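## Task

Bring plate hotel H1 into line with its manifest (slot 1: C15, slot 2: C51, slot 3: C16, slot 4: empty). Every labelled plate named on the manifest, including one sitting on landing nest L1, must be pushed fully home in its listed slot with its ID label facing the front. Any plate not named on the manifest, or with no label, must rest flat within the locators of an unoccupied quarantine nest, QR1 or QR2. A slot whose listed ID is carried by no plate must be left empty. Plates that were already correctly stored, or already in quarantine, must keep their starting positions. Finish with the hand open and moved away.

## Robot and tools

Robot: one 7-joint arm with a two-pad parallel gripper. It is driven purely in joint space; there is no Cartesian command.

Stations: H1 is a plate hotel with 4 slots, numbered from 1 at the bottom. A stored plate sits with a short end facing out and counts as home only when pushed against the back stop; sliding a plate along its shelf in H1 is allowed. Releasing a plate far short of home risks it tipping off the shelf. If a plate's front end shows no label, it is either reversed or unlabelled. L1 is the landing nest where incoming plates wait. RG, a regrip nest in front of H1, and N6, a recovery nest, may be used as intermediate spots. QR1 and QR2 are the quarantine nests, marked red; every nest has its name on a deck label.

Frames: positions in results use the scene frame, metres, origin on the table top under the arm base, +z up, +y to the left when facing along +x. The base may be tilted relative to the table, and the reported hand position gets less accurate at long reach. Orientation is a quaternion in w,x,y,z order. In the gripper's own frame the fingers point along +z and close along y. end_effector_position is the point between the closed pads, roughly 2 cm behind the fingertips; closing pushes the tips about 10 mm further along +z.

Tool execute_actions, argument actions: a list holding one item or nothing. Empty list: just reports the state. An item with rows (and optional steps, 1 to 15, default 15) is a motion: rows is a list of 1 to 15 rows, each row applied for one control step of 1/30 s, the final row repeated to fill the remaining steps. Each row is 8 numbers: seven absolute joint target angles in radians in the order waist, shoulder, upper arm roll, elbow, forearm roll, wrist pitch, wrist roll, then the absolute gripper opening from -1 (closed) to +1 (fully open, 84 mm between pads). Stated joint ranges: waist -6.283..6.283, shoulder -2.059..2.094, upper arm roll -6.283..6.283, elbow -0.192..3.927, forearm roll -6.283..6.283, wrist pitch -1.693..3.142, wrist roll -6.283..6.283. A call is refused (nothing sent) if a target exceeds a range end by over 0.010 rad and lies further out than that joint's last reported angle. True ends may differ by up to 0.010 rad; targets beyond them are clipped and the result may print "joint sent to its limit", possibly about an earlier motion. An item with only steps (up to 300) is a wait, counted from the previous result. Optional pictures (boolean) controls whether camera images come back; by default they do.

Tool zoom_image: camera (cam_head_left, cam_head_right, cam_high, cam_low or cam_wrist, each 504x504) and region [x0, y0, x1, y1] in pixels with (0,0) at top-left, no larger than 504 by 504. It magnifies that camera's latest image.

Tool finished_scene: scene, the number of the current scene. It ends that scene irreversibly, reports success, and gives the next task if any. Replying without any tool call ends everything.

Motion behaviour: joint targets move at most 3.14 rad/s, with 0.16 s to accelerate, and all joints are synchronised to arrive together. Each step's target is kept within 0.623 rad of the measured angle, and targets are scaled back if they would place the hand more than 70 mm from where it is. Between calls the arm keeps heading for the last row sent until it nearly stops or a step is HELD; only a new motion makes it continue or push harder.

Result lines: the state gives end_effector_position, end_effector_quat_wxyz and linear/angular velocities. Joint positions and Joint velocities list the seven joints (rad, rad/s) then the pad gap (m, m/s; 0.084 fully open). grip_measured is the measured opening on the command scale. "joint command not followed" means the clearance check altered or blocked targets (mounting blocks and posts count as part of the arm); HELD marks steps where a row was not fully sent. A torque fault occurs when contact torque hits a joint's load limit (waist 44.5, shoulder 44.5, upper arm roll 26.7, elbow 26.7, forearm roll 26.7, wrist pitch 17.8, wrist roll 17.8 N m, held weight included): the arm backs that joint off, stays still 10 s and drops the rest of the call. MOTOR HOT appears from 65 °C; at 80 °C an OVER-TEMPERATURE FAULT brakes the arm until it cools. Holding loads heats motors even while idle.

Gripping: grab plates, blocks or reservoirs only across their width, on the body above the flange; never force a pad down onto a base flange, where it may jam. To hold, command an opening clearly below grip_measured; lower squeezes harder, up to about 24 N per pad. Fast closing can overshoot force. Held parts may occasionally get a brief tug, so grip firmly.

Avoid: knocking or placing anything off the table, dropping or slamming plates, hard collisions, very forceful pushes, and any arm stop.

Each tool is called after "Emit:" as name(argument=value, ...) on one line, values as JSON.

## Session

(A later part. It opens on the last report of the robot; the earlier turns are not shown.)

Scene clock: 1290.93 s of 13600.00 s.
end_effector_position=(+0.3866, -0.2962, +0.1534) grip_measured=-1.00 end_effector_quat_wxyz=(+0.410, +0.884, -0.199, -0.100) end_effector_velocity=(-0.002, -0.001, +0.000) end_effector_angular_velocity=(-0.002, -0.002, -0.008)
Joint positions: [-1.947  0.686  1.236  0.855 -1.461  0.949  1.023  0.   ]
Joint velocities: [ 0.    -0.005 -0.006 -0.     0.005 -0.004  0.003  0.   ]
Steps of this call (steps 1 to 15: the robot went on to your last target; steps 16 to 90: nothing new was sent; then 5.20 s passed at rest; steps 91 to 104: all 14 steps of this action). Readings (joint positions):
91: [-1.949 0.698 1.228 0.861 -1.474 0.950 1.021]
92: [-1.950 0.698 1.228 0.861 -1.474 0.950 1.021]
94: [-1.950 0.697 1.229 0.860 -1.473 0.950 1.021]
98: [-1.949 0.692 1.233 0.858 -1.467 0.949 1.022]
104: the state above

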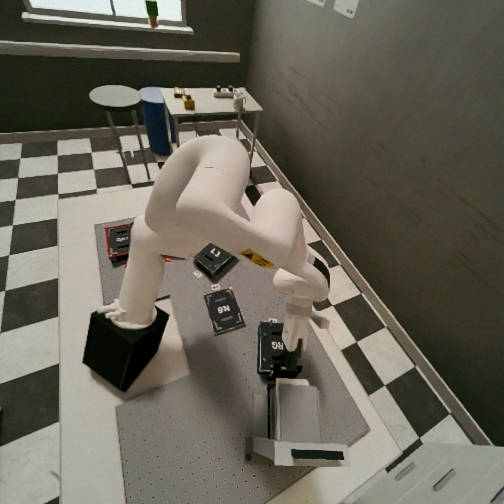

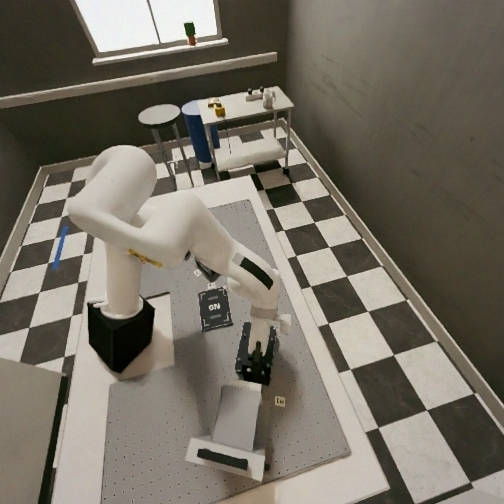

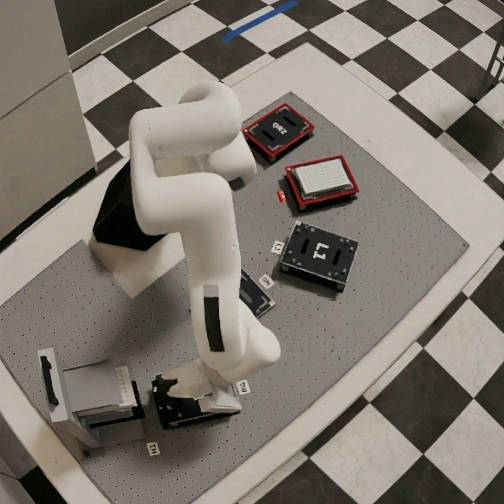

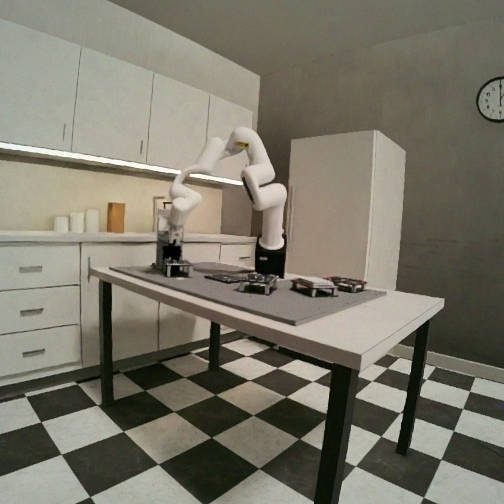

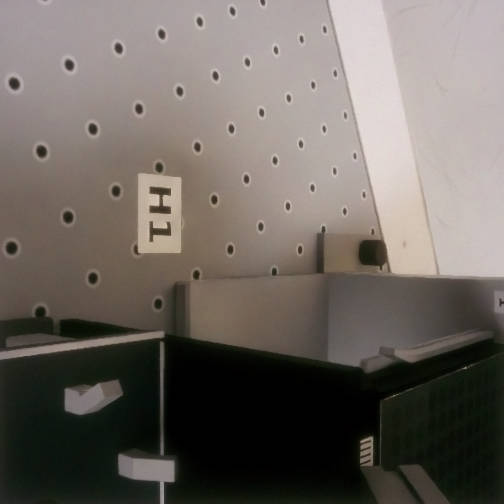

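Emit:
execute_actions(actions=[{"rows":[[-1.9446,0.6840,1.2352,0.8541,-1.4585,0.9486,1.0246,-1],[-1.9424,0.6823,1.2350,0.8538,-1.4567,0.9481,1.0259,-1],[-1.9401,0.6805,1.2347,0.8534,-1.4550,0.9477,1.0273,-1],[-1.9379,0.6788,1.2345,0.8531,-1.4532,0.9472,1.0286,-1],[-1.9357,0.6770,1.2342,0.8528,-1.4515,0.9468,1.0300,-1],[-1.9331,0.6754,1.2335,0.8526,-1.4500,0.9463,1.0316,-1],[-1.9304,0.6738,1.2328,0.8524,-1.4484,0.9458,1.0332,-1],[-1.9278,0.6722,1.2322,0.8523,-1.4469,0.9454,1.0348,-1],[-1.9252,0.6705,1.2315,0.8521,-1.4454,0.9449,1.0364,-1],[-1.9225,0.6689,1.2308,0.8519,-1.4438,0.9444,1.0380,-1],[-1.9199,0.6673,1.2301,0.8517,-1.4423,0.9439,1.0396,-1]],"steps":15}])

Scene clock: 1310.67 s of 13600.00 s.
end_effector_position=(+0.3900, -0.2895, +0.1512) grip_measured=-1.00 end_effector_quat_wxyz=(+0.412, +0.883, -0.200, -0.100) end_effector_velocity=(+0.005, +0.011, -0.006) end_effector_angular_velocity=(+0.002, +0.004, +0.004)
Joint positions: [-1.922  0.667  1.231  0.854 -1.443  0.948  1.038  0.   ]
Joint velocities: [ 0.03  -0.009  0.001 -0.001  0.015  0.006  0.015  0.   ]
Steps of this call (steps 1 to 15: the robot went on to your last target; steps 16 to 90: nothing new was sent; then 16.23 s passed at rest; steps 91 to 105: all 15 steps of this action). Readings (joint positions):
91: [-1.947 0.686 1.235 0.855 -1.460 0.949 1.023]
92: [-1.946 0.685 1.235 0.855 -1.460 0.949 1.024]
94: [-1.944 0.683 1.235 0.855 -1.458 0.949 1.025]
98: [-1.937 0.677 1.234 0.855 -1.452 0.948 1.030]
105: the state above

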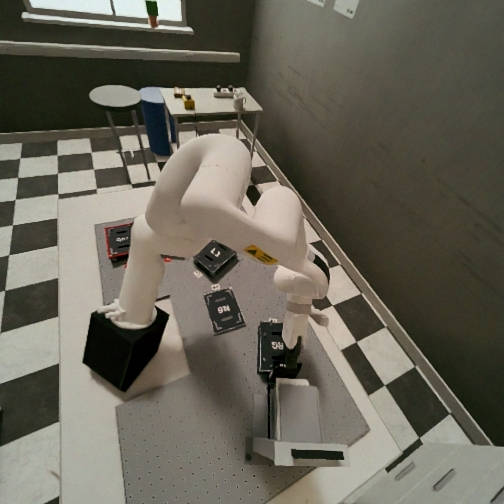

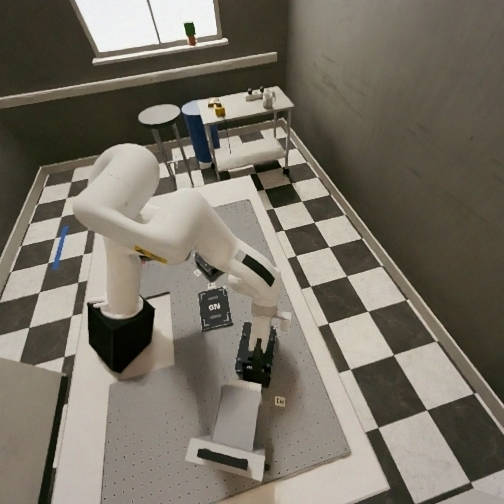

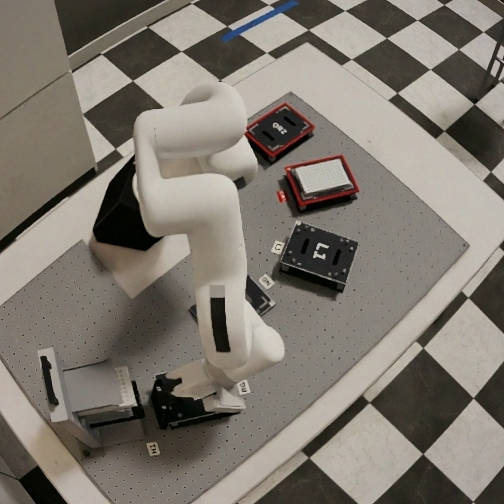

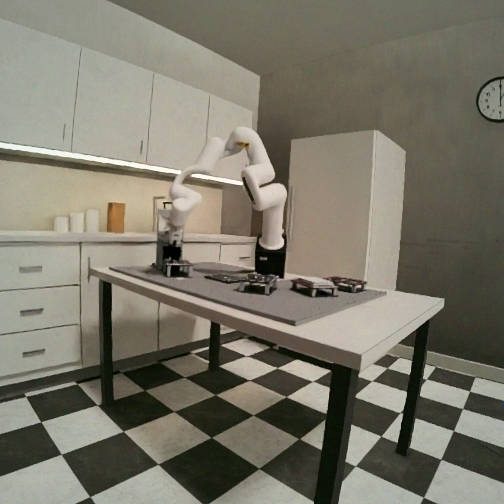

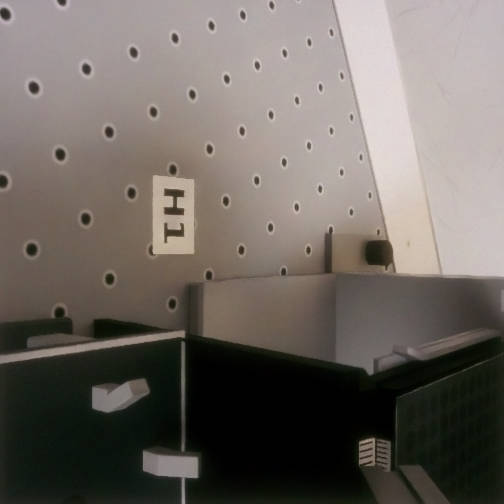

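Emit:
execute_actions(actions=[{"rows":[[-1.9209,0.6660,1.2315,0.8511,-1.4407,0.9440,1.0393,-1],[-1.9209,0.6647,1.2328,0.8506,-1.4390,0.9441,1.0391,-1],[-1.9201,0.6629,1.2337,0.8500,-1.4369,0.9439,1.0396,-1],[-1.9193,0.6611,1.2345,0.8494,-1.4349,0.9438,1.0401,-1],[-1.9186,0.6592,1.2354,0.8489,-1.4328,0.9436,1.0407,-1],[-1.9178,0.6574,1.2362,0.8483,-1.4308,0.9435,1.0412,-1],[-1.9170,0.6556,1.2371,0.8477,-1.4287,0.9433,1.0417,-1]],"steps":14}])

Scene clock: 1319.07 s of 13600.00 s.
end_effector_position=(+0.3906, -0.2789, +0.1457) grip_measured=-1.00 end_effector_quat_wxyz=(+0.406, +0.887, -0.197, -0.102) end_effector_velocity=(+0.006, -0.036, +0.031) end_effector_angular_velocity=(-0.088, -0.025, -0.032)
Joint positions: [-1.913  0.66   1.237  0.842 -1.427  0.94   1.042  0.   ]
Joint velocities: [-0.029 -0.029 -0.013  0.05  -0.006  0.022  0.001  0.   ]
Steps of this call (steps 1 to 15: the robot went on to your last target; steps 16 to 90: nothing new was sent; then 4.93 s passed at rest; steps 91 to 104: all 14 steps of this action). Readings (joint positions):
91: [-1.920 0.667 1.230 0.855 -1.442 0.950 1.040]
92: [-1.920 0.667 1.230 0.855 -1.442 0.950 1.040]
94: [-1.920 0.666 1.232 0.854 -1.440 0.949 1.039]
98: [-1.914 0.663 1.239 0.846 -1.431 0.940 1.041]
104: the state above

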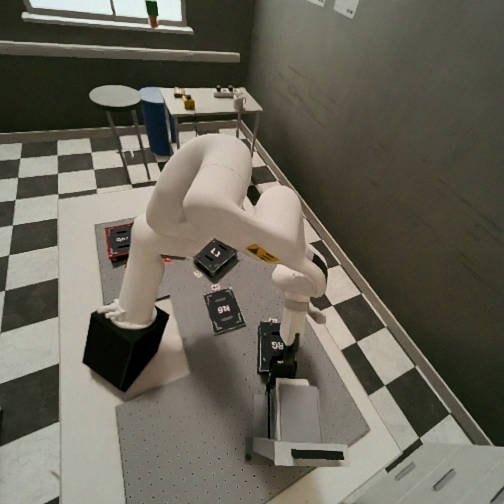

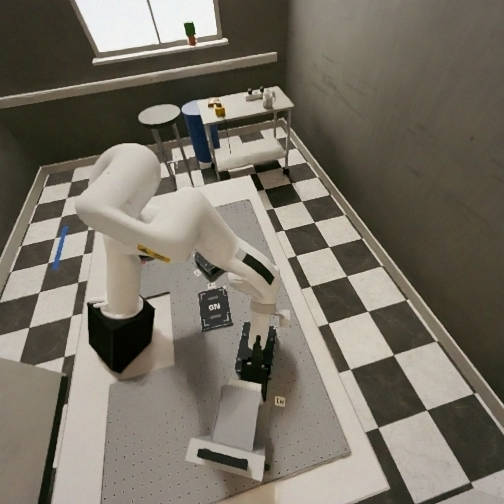

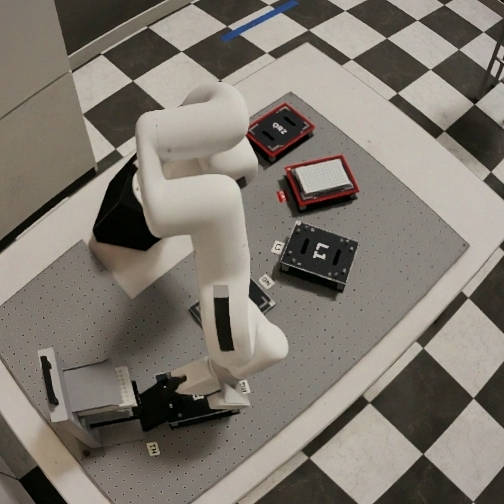

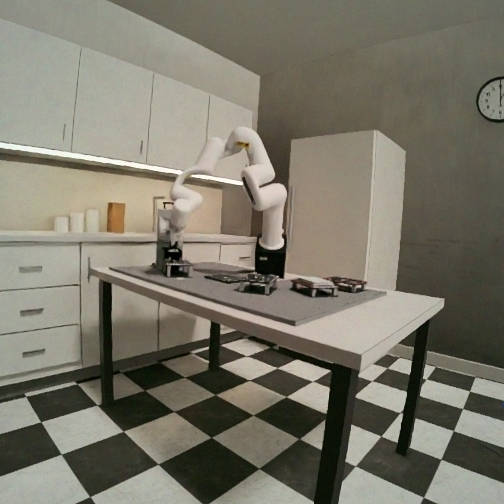

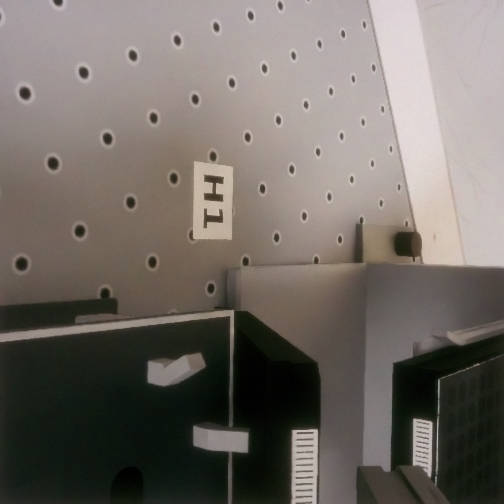

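Emit:
execute_actions(actions=[{"rows":[[-1.918,0.653,1.240,0.846,-1.424,0.941,1.05,-1],[-1.920,0.647,1.246,0.842,-1.414,0.936,1.07,-1],[-1.922,0.640,1.254,0.837,-1.402,0.930,1.10,-1],[-1.925,0.631,1.263,0.832,-1.388,0.922,1.14,-1],[-1.928,0.622,1.273,0.826,-1.373,0.914,1.19,-1],[-1.931,0.613,1.283,0.820,-1.358,0.906,1.25,-1],[-1.934,0.604,1.292,0.814,-1.343,0.899,1.32,-1],[-1.937,0.596,1.301,0.809,-1.329,0.892,1.39,-1],[-1.940,0.588,1.309,0.804,-1.316,0.885,1.46,-1],[-1.942,0.581,1.317,0.799,-1.304,0.879,1.53,-1],[-1.944,0.575,1.323,0.795,-1.294,0.874,1.60,-1],[-1.946,0.570,1.328,0.792,-1.286,0.870,1.67,-1],[-1.947,0.567,1.332,0.790,-1.280,0.867,1.74,-1],[-1.948,0.564,1.335,0.788,-1.276,0.864,1.81,-1],[-1.9488,0.5629,1.3362,0.7870,-1.2739,0.8632,1.88,-1]],"steps":15}], pictures=false)

Emit:
execute_actions(actions=[{"rows":[[-1.9488,0.5629,1.3362,0.7870,-1.2739,0.8632,1.95,-1],[-1.9488,0.5629,1.3362,0.7870,-1.2739,0.8632,2.03,-1],[-1.9488,0.5629,1.3362,0.7870,-1.2739,0.8632,2.11,-1],[-1.9488,0.5629,1.3362,0.7870,-1.2739,0.8632,2.19,-0.6],[-1.9488,0.5629,1.3362,0.7870,-1.2739,0.8632,2.27,-0.2],[-1.9488,0.5629,1.3362,0.7870,-1.2739,0.8632,2.35,0.2],[-1.9488,0.5629,1.3362,0.7870,-1.2739,0.8632,2.42,0.6],[-1.9488,0.5629,1.3362,0.7870,-1.2739,0.8632,2.48,1],[-1.9488,0.5629,1.3362,0.7870,-1.2739,0.8632,2.53,1],[-1.9488,0.5629,1.3362,0.7870,-1.2739,0.8632,2.57,1],[-1.9488,0.5629,1.3362,0.7870,-1.2739,0.8632,2.5968,1]],"steps":15}], pictures=false)

Emit:
execute_actions(actions=[{"steps":10}])

Scene clock: 1337.90 s of 13600.00 s.
end_effector_position=(+0.4041, -0.2399, +0.1452) grip_measured=-1.00 end_effector_quat_wxyz=(+0.391, +0.816, -0.425, +0.007) end_effector_velocity=(+0.020, +0.092, -0.011) end_effector_angular_velocity=(-0.505, -1.324, -1.371)
Joint positions: [-1.941  0.583  1.316  0.8   -1.307  0.881  1.548  0.   ]
Joint velocities: [-0.055 -0.16   0.169 -0.104  0.267 -0.137  1.942  0.   ]
Steps of this call (steps 1 to 15: the robot went on to your last target; steps 16 to 90: nothing new was sent; then 15.33 s passed at rest; steps 91 to 105: all 15 steps of this action). Readings (joint positions):
91: [-1.917 0.656 1.237 0.848 -1.429 0.943 1.042]
92: [-1.917 0.655 1.238 0.847 -1.427 0.943 1.044]
94: [-1.919 0.651 1.242 0.845 -1.420 0.939 1.060]
98: [-1.926 0.630 1.265 0.831 -1.385 0.921 1.161]
105: the state above

Scene clock: 1338.40 s of 13600.00 s.
end_effector_position=(+0.4060, -0.2290, +0.1438) grip_measured=+0.71 end_effector_quat_wxyz=(-0.335, -0.518, +0.764, -0.188) end_effector_velocity=(+0.001, +0.001, +0.000) end_effector_angular_velocity=(-0.272, -0.544, -0.603)
Joint positions: [-1.949  0.563  1.336  0.787 -1.274  0.863  2.533  0.073]
Joint velocities: [ 0.    -0.002  0.002 -0.     0.001 -0.001  0.857  0.165]
Steps of this call (steps 1 to 15: all 15 steps of this action). Readings (joint positions):
1: [-1.943 0.578 1.321 0.797 -1.299 0.876 1.613]
2: [-1.944 0.574 1.325 0.794 -1.292 0.873 1.680]
4: [-1.947 0.568 1.331 0.790 -1.283 0.868 1.818]
8: [-1.948 0.564 1.335 0.788 -1.276 0.864 2.110]
15: the state above

Scene clock: 1338.73 s of 13600.00 s.
end_effector_position=(+0.4061, -0.2288, +0.1438) grip_measured=+1.00 end_effector_quat_wxyz=(-0.329, -0.494, +0.780, -0.198) end_effector_velocity=(+0.000, +0.001, -0.000) end_effector_angular_velocity=(-0.003, -0.009, -0.008)
Joint positions: [-1.949  0.563  1.336  0.787 -1.274  0.863  2.596  0.084]
Joint velocities: [ 0.     0.     0.001  0.     0.001 -0.001  0.012  0.   ]
Steps of this call (steps 1 to 10: the robot went on to your last target). Readings (joint positions):
1: [-1.949 0.563 1.336 0.787 -1.274 0.863 2.556]
2: [-1.949 0.563 1.336 0.787 -1.274 0.863 2.571]
4: [-1.949 0.563 1.336 0.787 -1.274 0.863 2.586]
8: [-1.949 0.563 1.336 0.787 -1.274 0.863 2.595]
10: the state above

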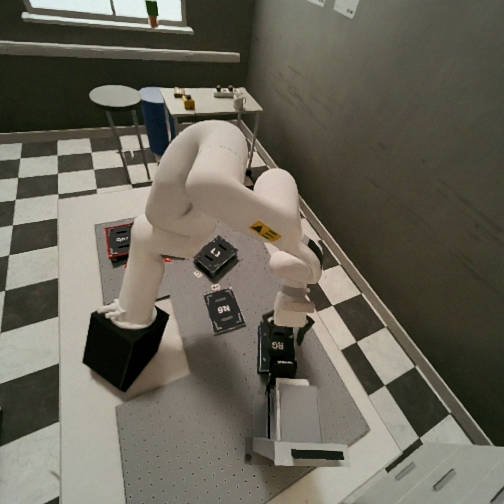

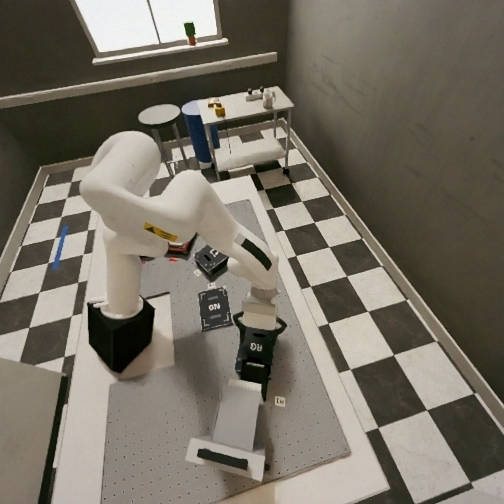

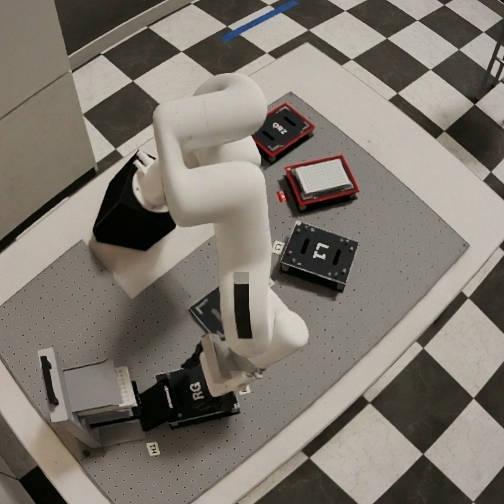

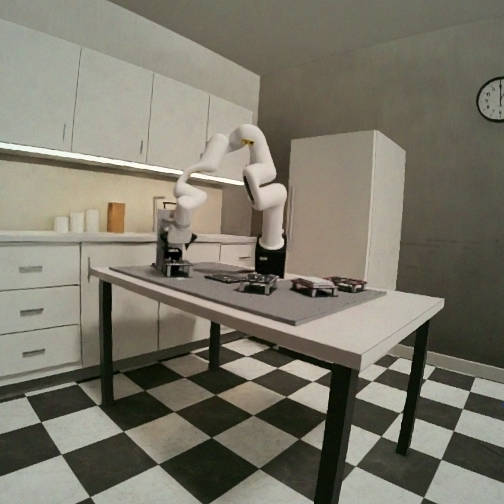

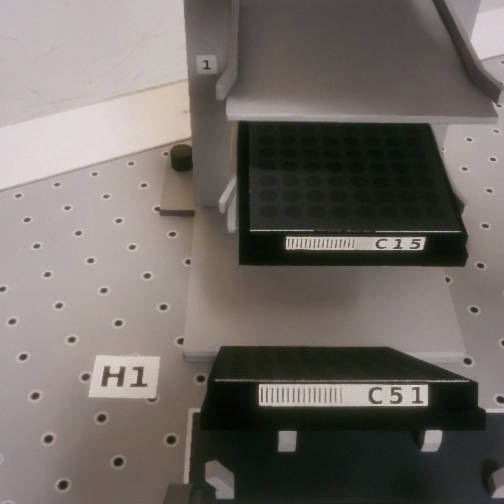

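Emit:
zoom_image(camera="cam_wrist", region=[170, 330, 340, 450])

Emit:
zoom_image(camera="cam_wrist", region=[334, 330, 504, 450])

Region (170, 330, 340, 450) of cam_wrist's 504x504 image, scaled by 2.965, with more detail than that image has; it fills the top 356 rows of this view, and the rest is white.

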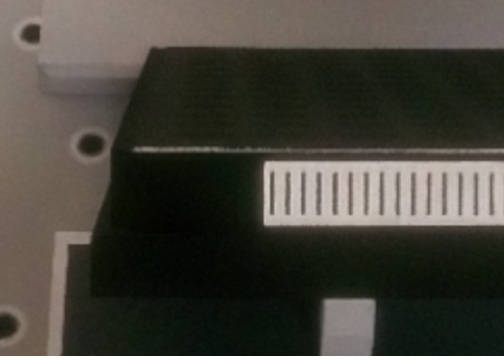

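Region (334, 330, 504, 450) of cam_wrist's 504x504 image, scaled by 2.965, with more detail than that image has; it fills the top 356 rows of this view, and the rest is white.

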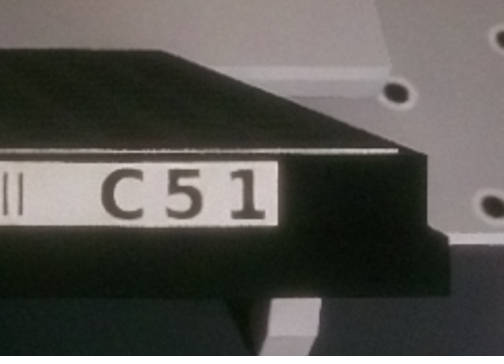

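Emit:
execute_actions(actions=[{"rows":[[-1.9523,0.5674,1.3349,0.7879,-1.2776,0.8626,2.5938,1],[-1.9605,0.5779,1.3318,0.7901,-1.2861,0.8612,2.5867,1],[-1.9722,0.5928,1.3275,0.7931,-1.2984,0.8592,2.5767,1],[-1.9862,0.6107,1.3222,0.7968,-1.3130,0.8568,2.5646,1],[-2.0014,0.6302,1.3166,0.8008,-1.3289,0.8542,2.5515,1],[-2.0166,0.6496,1.3109,0.8047,-1.3448,0.8515,2.5385,1],[-2.0306,0.6676,1.3057,0.8084,-1.3595,0.8491,2.5264,1],[-2.0435,0.6840,1.3009,0.8118,-1.3730,0.8469,2.5153,1],[-2.0540,0.6975,1.2970,0.8145,-1.3840,0.8451,2.5063,1],[-2.0616,0.7072,1.2941,0.8165,-1.3919,0.8438,2.4997,1],[-2.0657,0.7124,1.2926,0.8176,-1.3962,0.8431,2.4962,1]],"steps":15}], pictures=false)

Emit:
execute_actions(actions=[{"steps":8}])

Emit:
zoom_image(camera="cam_wrist", region=[150, 424, 290, 504])

Emit:
zoom_image(camera="cam_wrist", region=[364, 424, 504, 504])

Scene clock: 1452.00 s of 13600.00 s.
end_effector_position=(+0.3846, -0.2820, +0.1515) grip_measured=+1.00 end_effector_quat_wxyz=(-0.308, -0.496, +0.790, -0.185) end_effector_velocity=(-0.005, -0.023, +0.000) end_effector_angular_velocity=(+0.050, -0.021, +0.048)
Joint positions: [-2.061  0.705  1.292  0.816 -1.389  0.845  2.502  0.084]
Joint velocities: [-0.072  0.105 -0.003  0.015 -0.091 -0.021 -0.077  0.   ]
Steps of this call (steps 1 to 30: the robot went on to your last target; steps 31 to 90: nothing new was sent; then 109.77 s passed at rest; steps 91 to 105: all 15 steps of this action). Readings (joint positions):
91: [-1.949 0.563 1.336 0.787 -1.274 0.863 2.597]
92: [-1.950 0.564 1.336 0.787 -1.275 0.863 2.596]
94: [-1.956 0.572 1.335 0.789 -1.282 0.862 2.590]
98: [-1.994 0.621 1.320 0.799 -1.322 0.855 2.557]
105: the state above

Scene clock: 1452.27 s of 13600.00 s.
end_effector_position=(+0.3853, -0.2827, +0.1513) grip_measured=+1.00 end_effector_quat_wxyz=(-0.306, -0.500, +0.789, -0.184) end_effector_velocity=(-0.003, -0.005, +0.001) end_effector_angular_velocity=(-0.003, -0.001, -0.008)
Joint positions: [-2.065  0.712  1.294  0.817 -1.396  0.843  2.496  0.084]
Joint velocities: [-0.006  0.004 -0.007  0.003 -0.003  0.001 -0.003 -0.   ]
Steps of this call (steps 1 to 8: the robot went on to your last target). Readings (joint positions):
1: [-2.063 0.707 1.292 0.817 -1.392 0.844 2.500]
2: [-2.063 0.709 1.293 0.817 -1.393 0.844 2.499]
4: [-2.064 0.711 1.294 0.817 -1.395 0.843 2.497]
8: the state above

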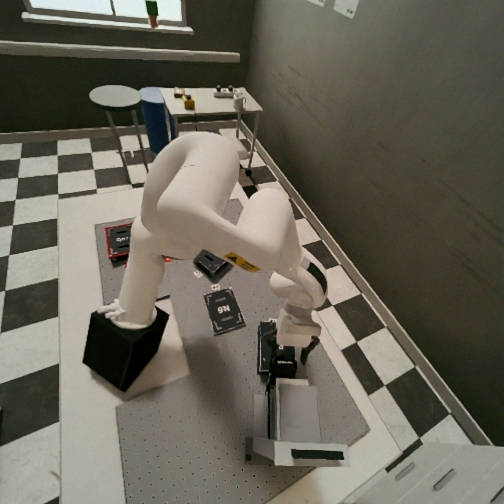

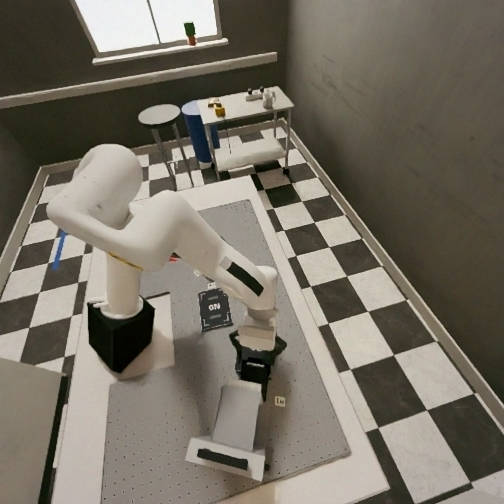

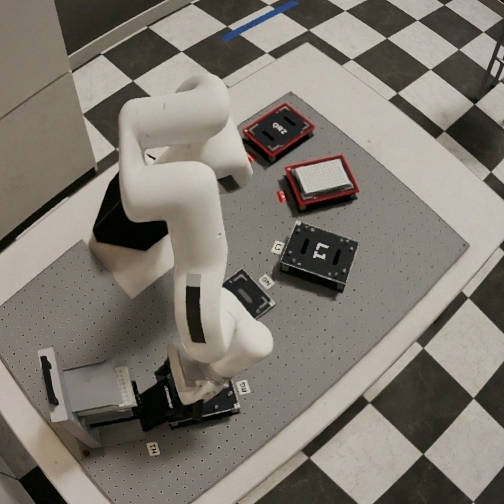

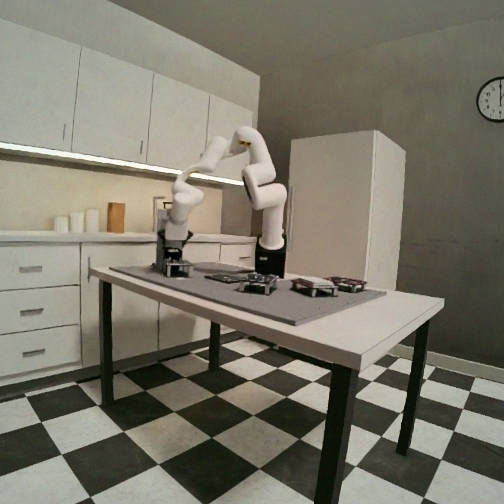

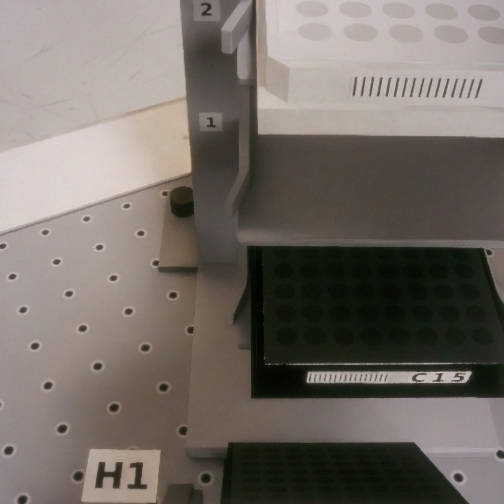

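Region (150, 424, 290, 504) of cam_wrist's 504x504 image, scaled by 3.600, with more detail than that image has; it fills the top 288 rows of this view, and the rest is white.

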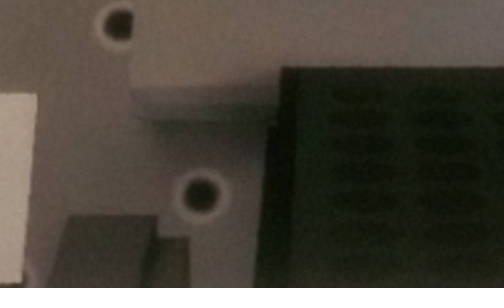

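Region (364, 424, 504, 504) of cam_wrist's 504x504 image, scaled by 3.600, with more detail than that image has; it fills the top 288 rows of this view, and the rest is white.

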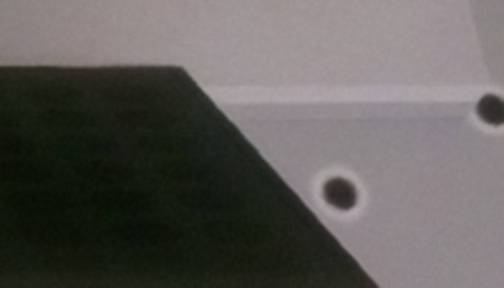

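Emit:
execute_actions(actions=[{"rows":[[-2.0612,0.7155,1.2862,0.8193,-1.4014,0.8422,2.4988,1],[-2.0505,0.7229,1.2714,0.8236,-1.4134,0.8400,2.5046,1],[-2.0355,0.7335,1.2508,0.8298,-1.4304,0.8370,2.5129,1],[-2.0177,0.7469,1.2267,0.8378,-1.4503,0.8338,2.5224,1],[-2.0006,0.7605,1.2033,0.8467,-1.4701,0.8306,2.5312,1],[-1.9841,0.7746,1.1806,0.8560,-1.4896,0.8277,2.5396,1],[-1.9695,0.7877,1.1606,0.8649,-1.5070,0.8252,2.5471,1],[-1.9567,0.7999,1.1430,0.8732,-1.5227,0.8229,2.5537,1],[-1.9468,0.8097,1.1292,0.8800,-1.5351,0.8213,2.5589,1],[-1.9408,0.8159,1.1208,0.8843,-1.5428,0.8202,2.5620,1],[-1.9372,0.8197,1.1158,0.8870,-1.5474,0.8196,2.5639,1]],"steps":15}], pictures=false)

Emit:
execute_actions(actions=[{"steps":10}])

Emit:
zoom_image(camera="cam_wrist", region=[130, 444, 270, 504])

Emit:
zoom_image(camera="cam_wrist", region=[364, 424, 504, 504])

Scene clock: 1479.80 s of 13600.00 s.
end_effector_position=(+0.3688, -0.3123, +0.1143) grip_measured=+1.00 end_effector_quat_wxyz=(-0.306, -0.498, +0.790, -0.183) end_effector_velocity=(-0.003, -0.020, -0.025) end_effector_angular_velocity=(-0.006, -0.007, +0.017)
Joint positions: [-1.944  0.814  1.123  0.882 -1.539  0.821  2.56   0.084]
Joint velocities: [ 0.083  0.071 -0.1    0.058 -0.104 -0.017  0.046  0.   ]
Steps of this call (steps 1 to 15: the robot went on to your last target; steps 16 to 90: nothing new was sent; then 24.03 s passed at rest; steps 91 to 105: all 15 steps of this action). Readings (joint positions):
91: [-2.066 0.712 1.292 0.818 -1.396 0.843 2.496]
92: [-2.065 0.713 1.291 0.818 -1.398 0.843 2.497]
94: [-2.056 0.719 1.280 0.822 -1.407 0.841 2.502]
98: [-2.011 0.753 1.218 0.843 -1.459 0.833 2.526]
105: the state above

Scene clock: 1480.13 s of 13600.00 s.
end_effector_position=(+0.3689, -0.3138, +0.1126) grip_measured=+1.00 end_effector_quat_wxyz=(-0.306, -0.499, +0.790, -0.184) end_effector_velocity=(-0.001, -0.001, -0.001) end_effector_angular_velocity=(-0.000, +0.002, -0.002)
Joint positions: [-1.937  0.819  1.116  0.887 -1.547  0.82   2.564  0.084]
Joint velocities: [ 0.002  0.002 -0.003  0.    -0.002  0.001  0.001  0.   ]
Steps of this call (steps 1 to 10: the robot went on to your last target). Readings (joint positions):
1: [-1.941 0.816 1.121 0.884 -1.542 0.821 2.562]
2: [-1.940 0.817 1.120 0.885 -1.544 0.820 2.562]
4: [-1.938 0.818 1.118 0.886 -1.546 0.820 2.563]
8: [-1.938 0.819 1.117 0.887 -1.547 0.820 2.564]
10: the state above

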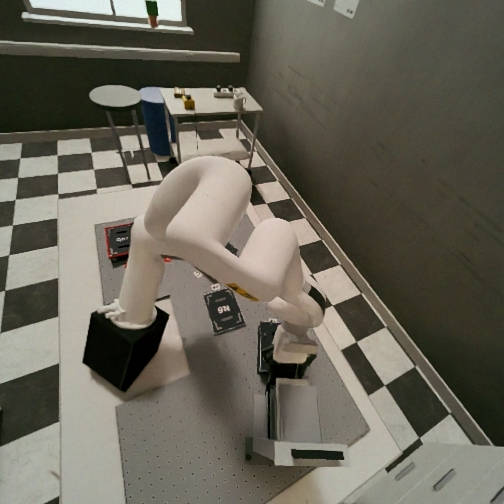

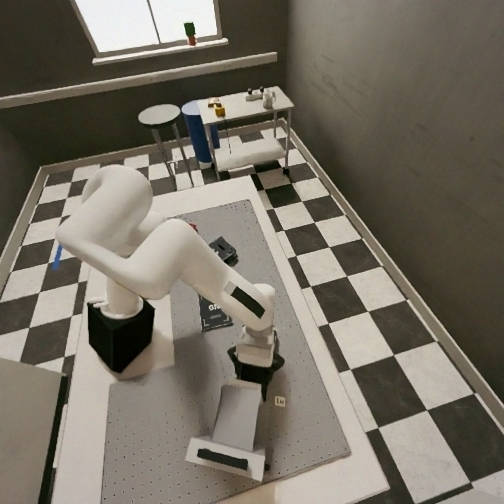

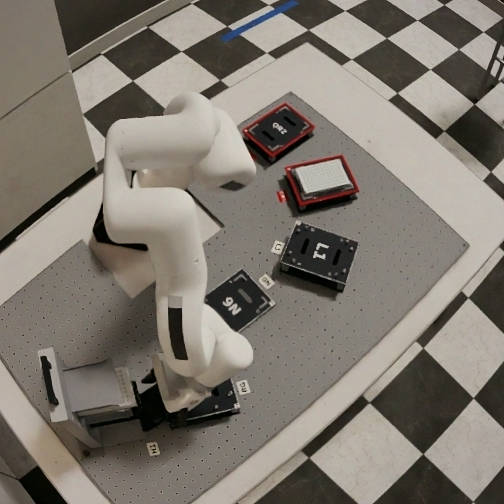

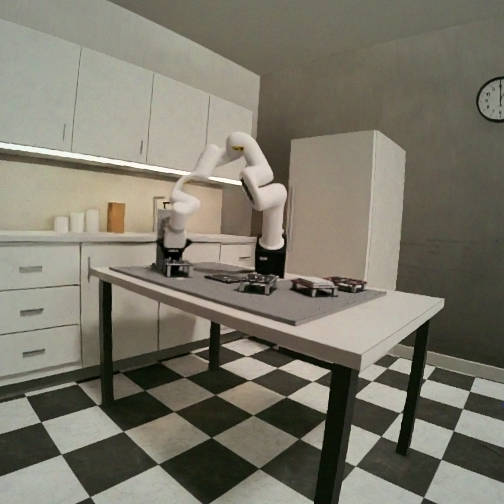

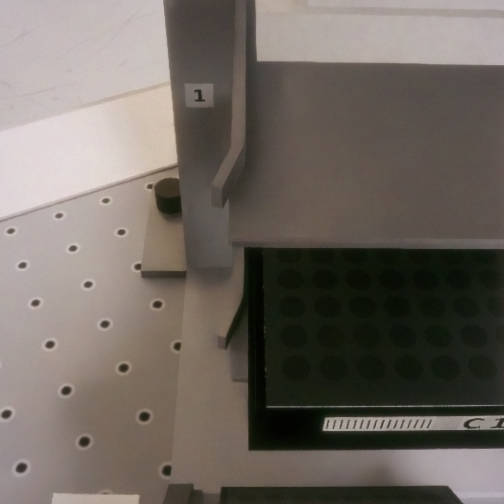

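Region (130, 444, 270, 504) of cam_wrist's 504x504 image, scaled by 3.600, with more detail than that image has; it fills the top 216 rows of this view, and the rest is white.

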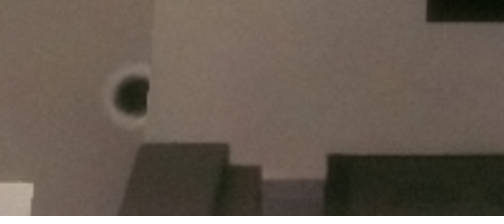

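Region (364, 424, 504, 504) of cam_wrist's 504x504 image, scaled by 3.600, with more detail than that image has; it fills the top 288 rows of this view, and the rest is white.

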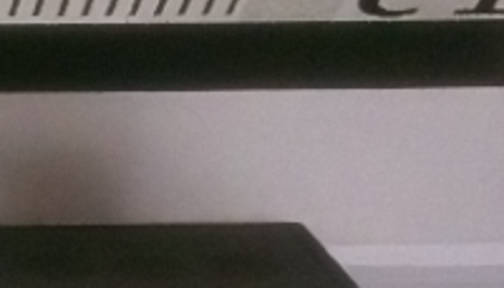

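Emit:
execute_actions(actions=[{"rows":[[-1.9336,0.8186,1.1141,0.8871,-1.5469,0.8188,2.5663,1],[-1.9300,0.8176,1.1125,0.8872,-1.5464,0.8181,2.5687,1],[-1.9265,0.8165,1.1108,0.8872,-1.5459,0.8173,2.5711,1],[-1.9229,0.8155,1.1092,0.8873,-1.5454,0.8166,2.5735,1],[-1.9193,0.8144,1.1075,0.8874,-1.5449,0.8158,2.5759,1],[-1.9157,0.8134,1.1059,0.8875,-1.5443,0.8151,2.5783,1],[-1.9121,0.8123,1.1042,0.8876,-1.5438,0.8143,2.5807,1],[-1.9085,0.8113,1.1026,0.8877,-1.5433,0.8136,2.5831,1],[-1.9050,0.8102,1.1009,0.8877,-1.5428,0.8128,2.5855,1],[-1.9014,0.8092,1.0993,0.8878,-1.5423,0.8121,2.5879,1],[-1.8978,0.8081,1.0976,0.8879,-1.5418,0.8113,2.5903,1]],"steps":15}], pictures=false)

Emit:
execute_actions(actions=[{"steps":6}])

Emit:
zoom_image(camera="cam_wrist", region=[130, 444, 270, 504])

Emit:
zoom_image(camera="cam_wrist", region=[364, 424, 504, 504])

Scene clock: 1493.03 s of 13600.00 s.
end_effector_position=(+0.3721, -0.3066, +0.1054) grip_measured=+1.00 end_effector_quat_wxyz=(-0.306, -0.499, +0.790, -0.184) end_effector_velocity=(+0.003, +0.006, -0.006) end_effector_angular_velocity=(-0.001, -0.001, +0.000)
Joint positions: [-1.9    0.809  1.099  0.888 -1.542  0.812  2.588  0.084]
Joint velocities: [ 0.034 -0.01  -0.016  0.002  0.004 -0.008  0.023 -0.   ]
Steps of this call (steps 1 to 15: the robot went on to your last target; steps 16 to 90: nothing new was sent; then 9.40 s passed at rest; steps 91 to 105: all 15 steps of this action). Readings (joint positions):
91: [-1.937 0.820 1.116 0.887 -1.547 0.820 2.564]
92: [-1.936 0.819 1.115 0.887 -1.547 0.819 2.565]
94: [-1.933 0.818 1.113 0.887 -1.547 0.819 2.567]
98: [-1.920 0.815 1.108 0.887 -1.545 0.816 2.575]
105: the state above

Scene clock: 1493.23 s of 13600.00 s.
end_effector_position=(+0.3721, -0.3066, +0.1051) grip_measured=+1.00 end_effector_quat_wxyz=(-0.306, -0.499, +0.790, -0.184) end_effector_velocity=(+0.000, +0.000, -0.000) end_effector_angular_velocity=(+0.000, -0.000, -0.000)
Joint positions: [-1.898  0.808  1.098  0.888 -1.542  0.811  2.59   0.084]
Joint velocities: [ 0.002 -0.001 -0.001 -0.     0.001 -0.001  0.001 -0.   ]
Steps of this call (steps 1 to 6: the robot went on to your last target). Readings (joint positions):
1: [-1.899 0.809 1.099 0.888 -1.542 0.812 2.589]
2: [-1.899 0.808 1.098 0.888 -1.542 0.812 2.589]
4: [-1.898 0.808 1.098 0.888 -1.542 0.811 2.590]
6: the state above

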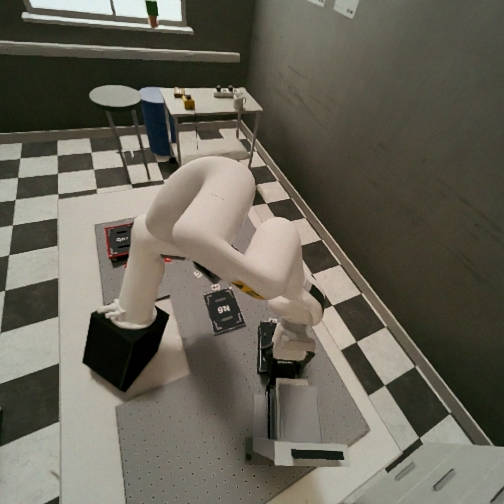

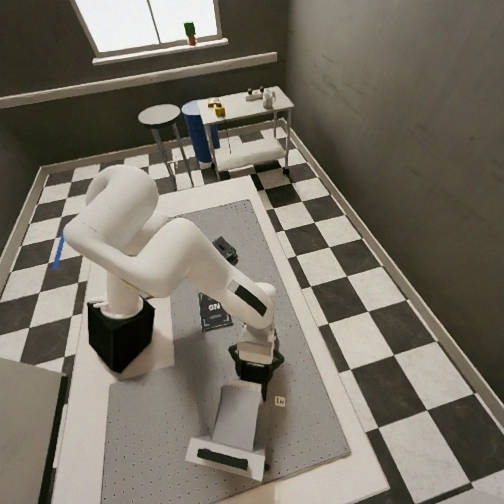

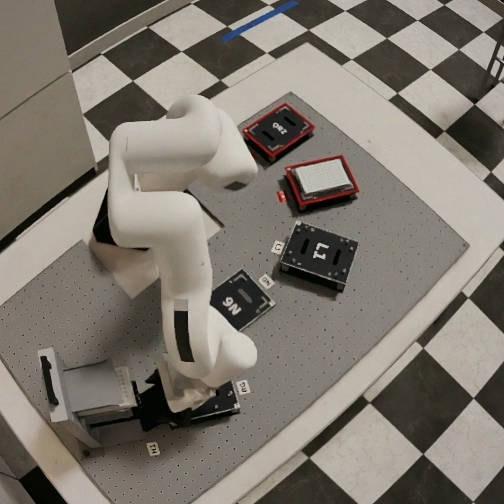

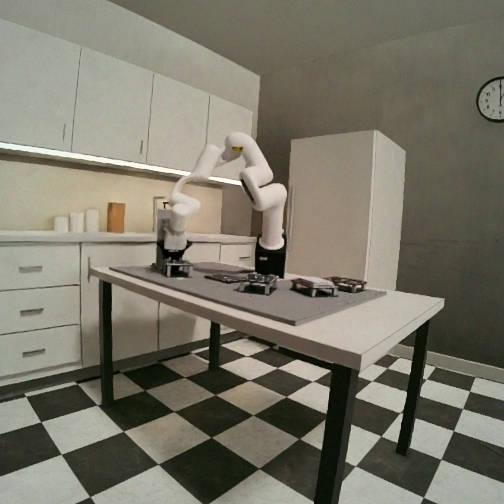

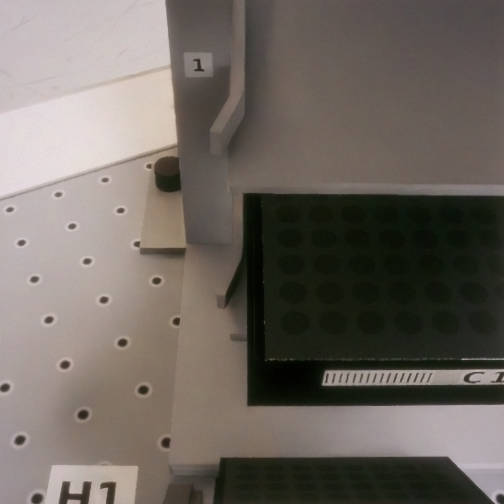

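Region (130, 444, 270, 504) of cam_wrist's 504x504 image, scaled by 3.600, with more detail than that image has; it fills the top 216 rows of this view, and the rest is white.

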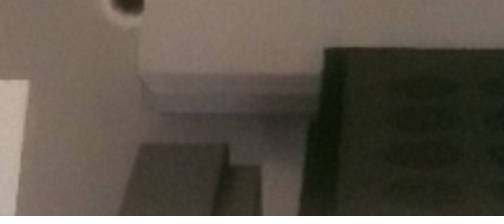

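Region (364, 424, 504, 504) of cam_wrist's 504x504 image, scaled by 3.600, with more detail than that image has; it fills the top 288 rows of this view, and the rest is white.

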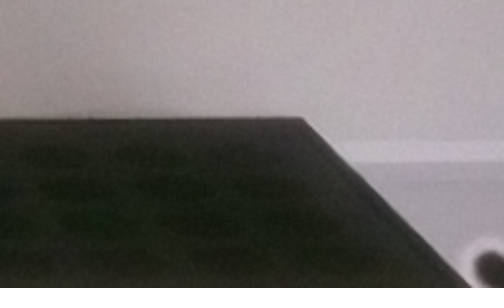

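Emit:
execute_actions(actions=[{"rows":[[-1.8964,0.8097,1.0956,0.8893,-1.5437,0.8111,2.5908,1],[-1.8935,0.8130,1.0916,0.8919,-1.5474,0.8107,2.5921,1],[-1.8903,0.8166,1.0873,0.8946,-1.5515,0.8102,2.5936,1],[-1.8869,0.8205,1.0825,0.8974,-1.5560,0.8097,2.5953,1],[-1.8834,0.8244,1.0777,0.9003,-1.5605,0.8092,2.5970,1],[-1.8799,0.8283,1.0729,0.9032,-1.5650,0.8086,2.5988,1],[-1.8765,0.8322,1.0681,0.9060,-1.5695,0.8081,2.6005,1],[-1.8733,0.8358,1.0638,0.9086,-1.5736,0.8076,2.6020,1],[-1.8707,0.8387,1.0602,0.9108,-1.5770,0.8073,2.6033,1],[-1.8690,0.8407,1.0578,0.9123,-1.5792,0.8070,2.6041,1]],"steps":15}], pictures=false)

Emit:
execute_actions(actions=[{"steps":6}])

Emit:
zoom_image(camera="cam_wrist", region=[130, 444, 270, 504])

Emit:
zoom_image(camera="cam_wrist", region=[364, 444, 504, 504])

Scene clock: 1509.07 s of 13600.00 s.
end_effector_position=(+0.3684, -0.3149, +0.0952) grip_measured=+1.00 end_effector_quat_wxyz=(-0.306, -0.499, +0.790, -0.184) end_effector_velocity=(+0.001, -0.004, -0.005) end_effector_angular_velocity=(-0.001, -0.003, +0.005)
Joint positions: [-1.87   0.839  1.059  0.911 -1.578  0.807  2.603  0.084]
Joint velocities: [ 0.016  0.016 -0.017  0.015 -0.021 -0.003  0.008  0.   ]
Steps of this call (steps 1 to 15: the robot went on to your last target; steps 16 to 90: nothing new was sent; then 12.33 s passed at rest; steps 91 to 105: all 15 steps of this action). Readings (joint positions):
91: [-1.898 0.808 1.098 0.888 -1.542 0.811 2.590]
92: [-1.897 0.808 1.097 0.888 -1.542 0.811 2.590]
94: [-1.895 0.811 1.094 0.891 -1.546 0.811 2.592]
98: [-1.884 0.823 1.079 0.899 -1.559 0.809 2.597]
105: the state above

Scene clock: 1509.27 s of 13600.00 s.
end_effector_position=(+0.3686, -0.3152, +0.0949) grip_measured=+1.00 end_effector_quat_wxyz=(-0.306, -0.499, +0.790, -0.184) end_effector_velocity=(-0.001, -0.001, -0.000) end_effector_angular_velocity=(-0.000, +0.001, -0.001)
Joint positions: [-1.869  0.84   1.058  0.912 -1.579  0.807  2.604  0.084]
Joint velocities: [ 0.001  0.002 -0.003  0.001 -0.002 -0.     0.     0.   ]
Steps of this call (steps 1 to 6: the robot went on to your last target). Readings (joint positions):
1: [-1.870 0.840 1.059 0.912 -1.578 0.807 2.604]
2: [-1.870 0.840 1.059 0.912 -1.578 0.807 2.604]
4: [-1.869 0.840 1.058 0.912 -1.579 0.807 2.604]
6: the state above

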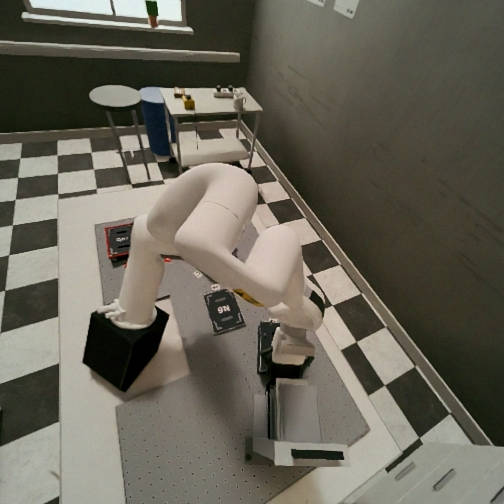

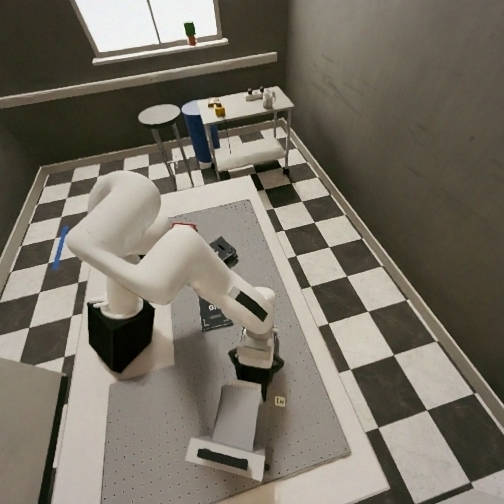

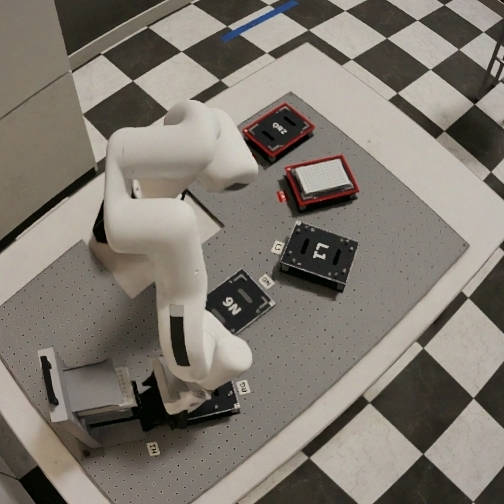

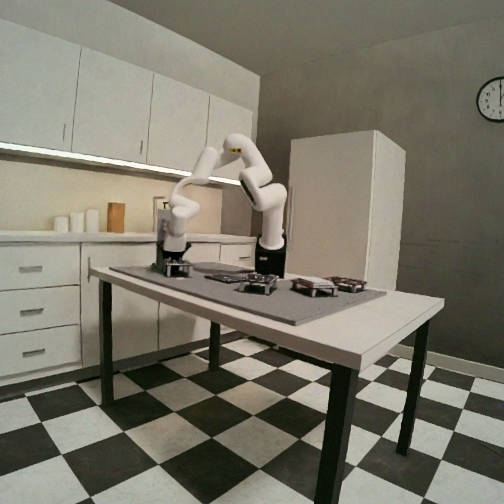

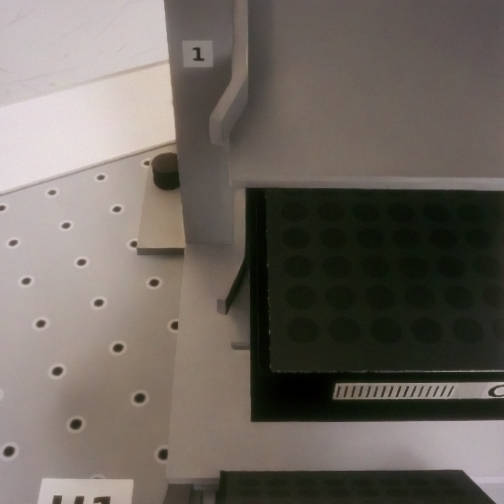

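Region (130, 444, 270, 504) of cam_wrist's 504x504 image, scaled by 3.600, with more detail than that image has; it fills the top 216 rows of this view, and the rest is white.

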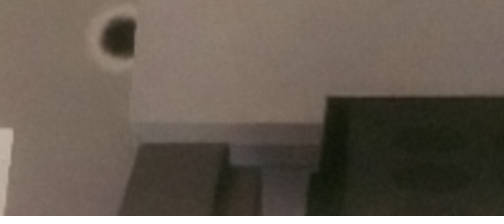

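Region (364, 444, 504, 504) of cam_wrist's 504x504 image, scaled by 3.600, with more detail than that image has; it fills the top 216 rows of this view, and the rest is white.

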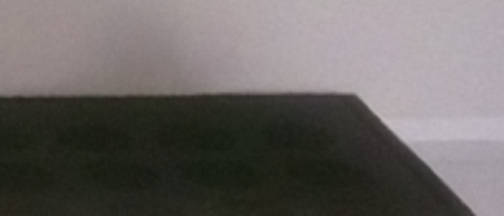

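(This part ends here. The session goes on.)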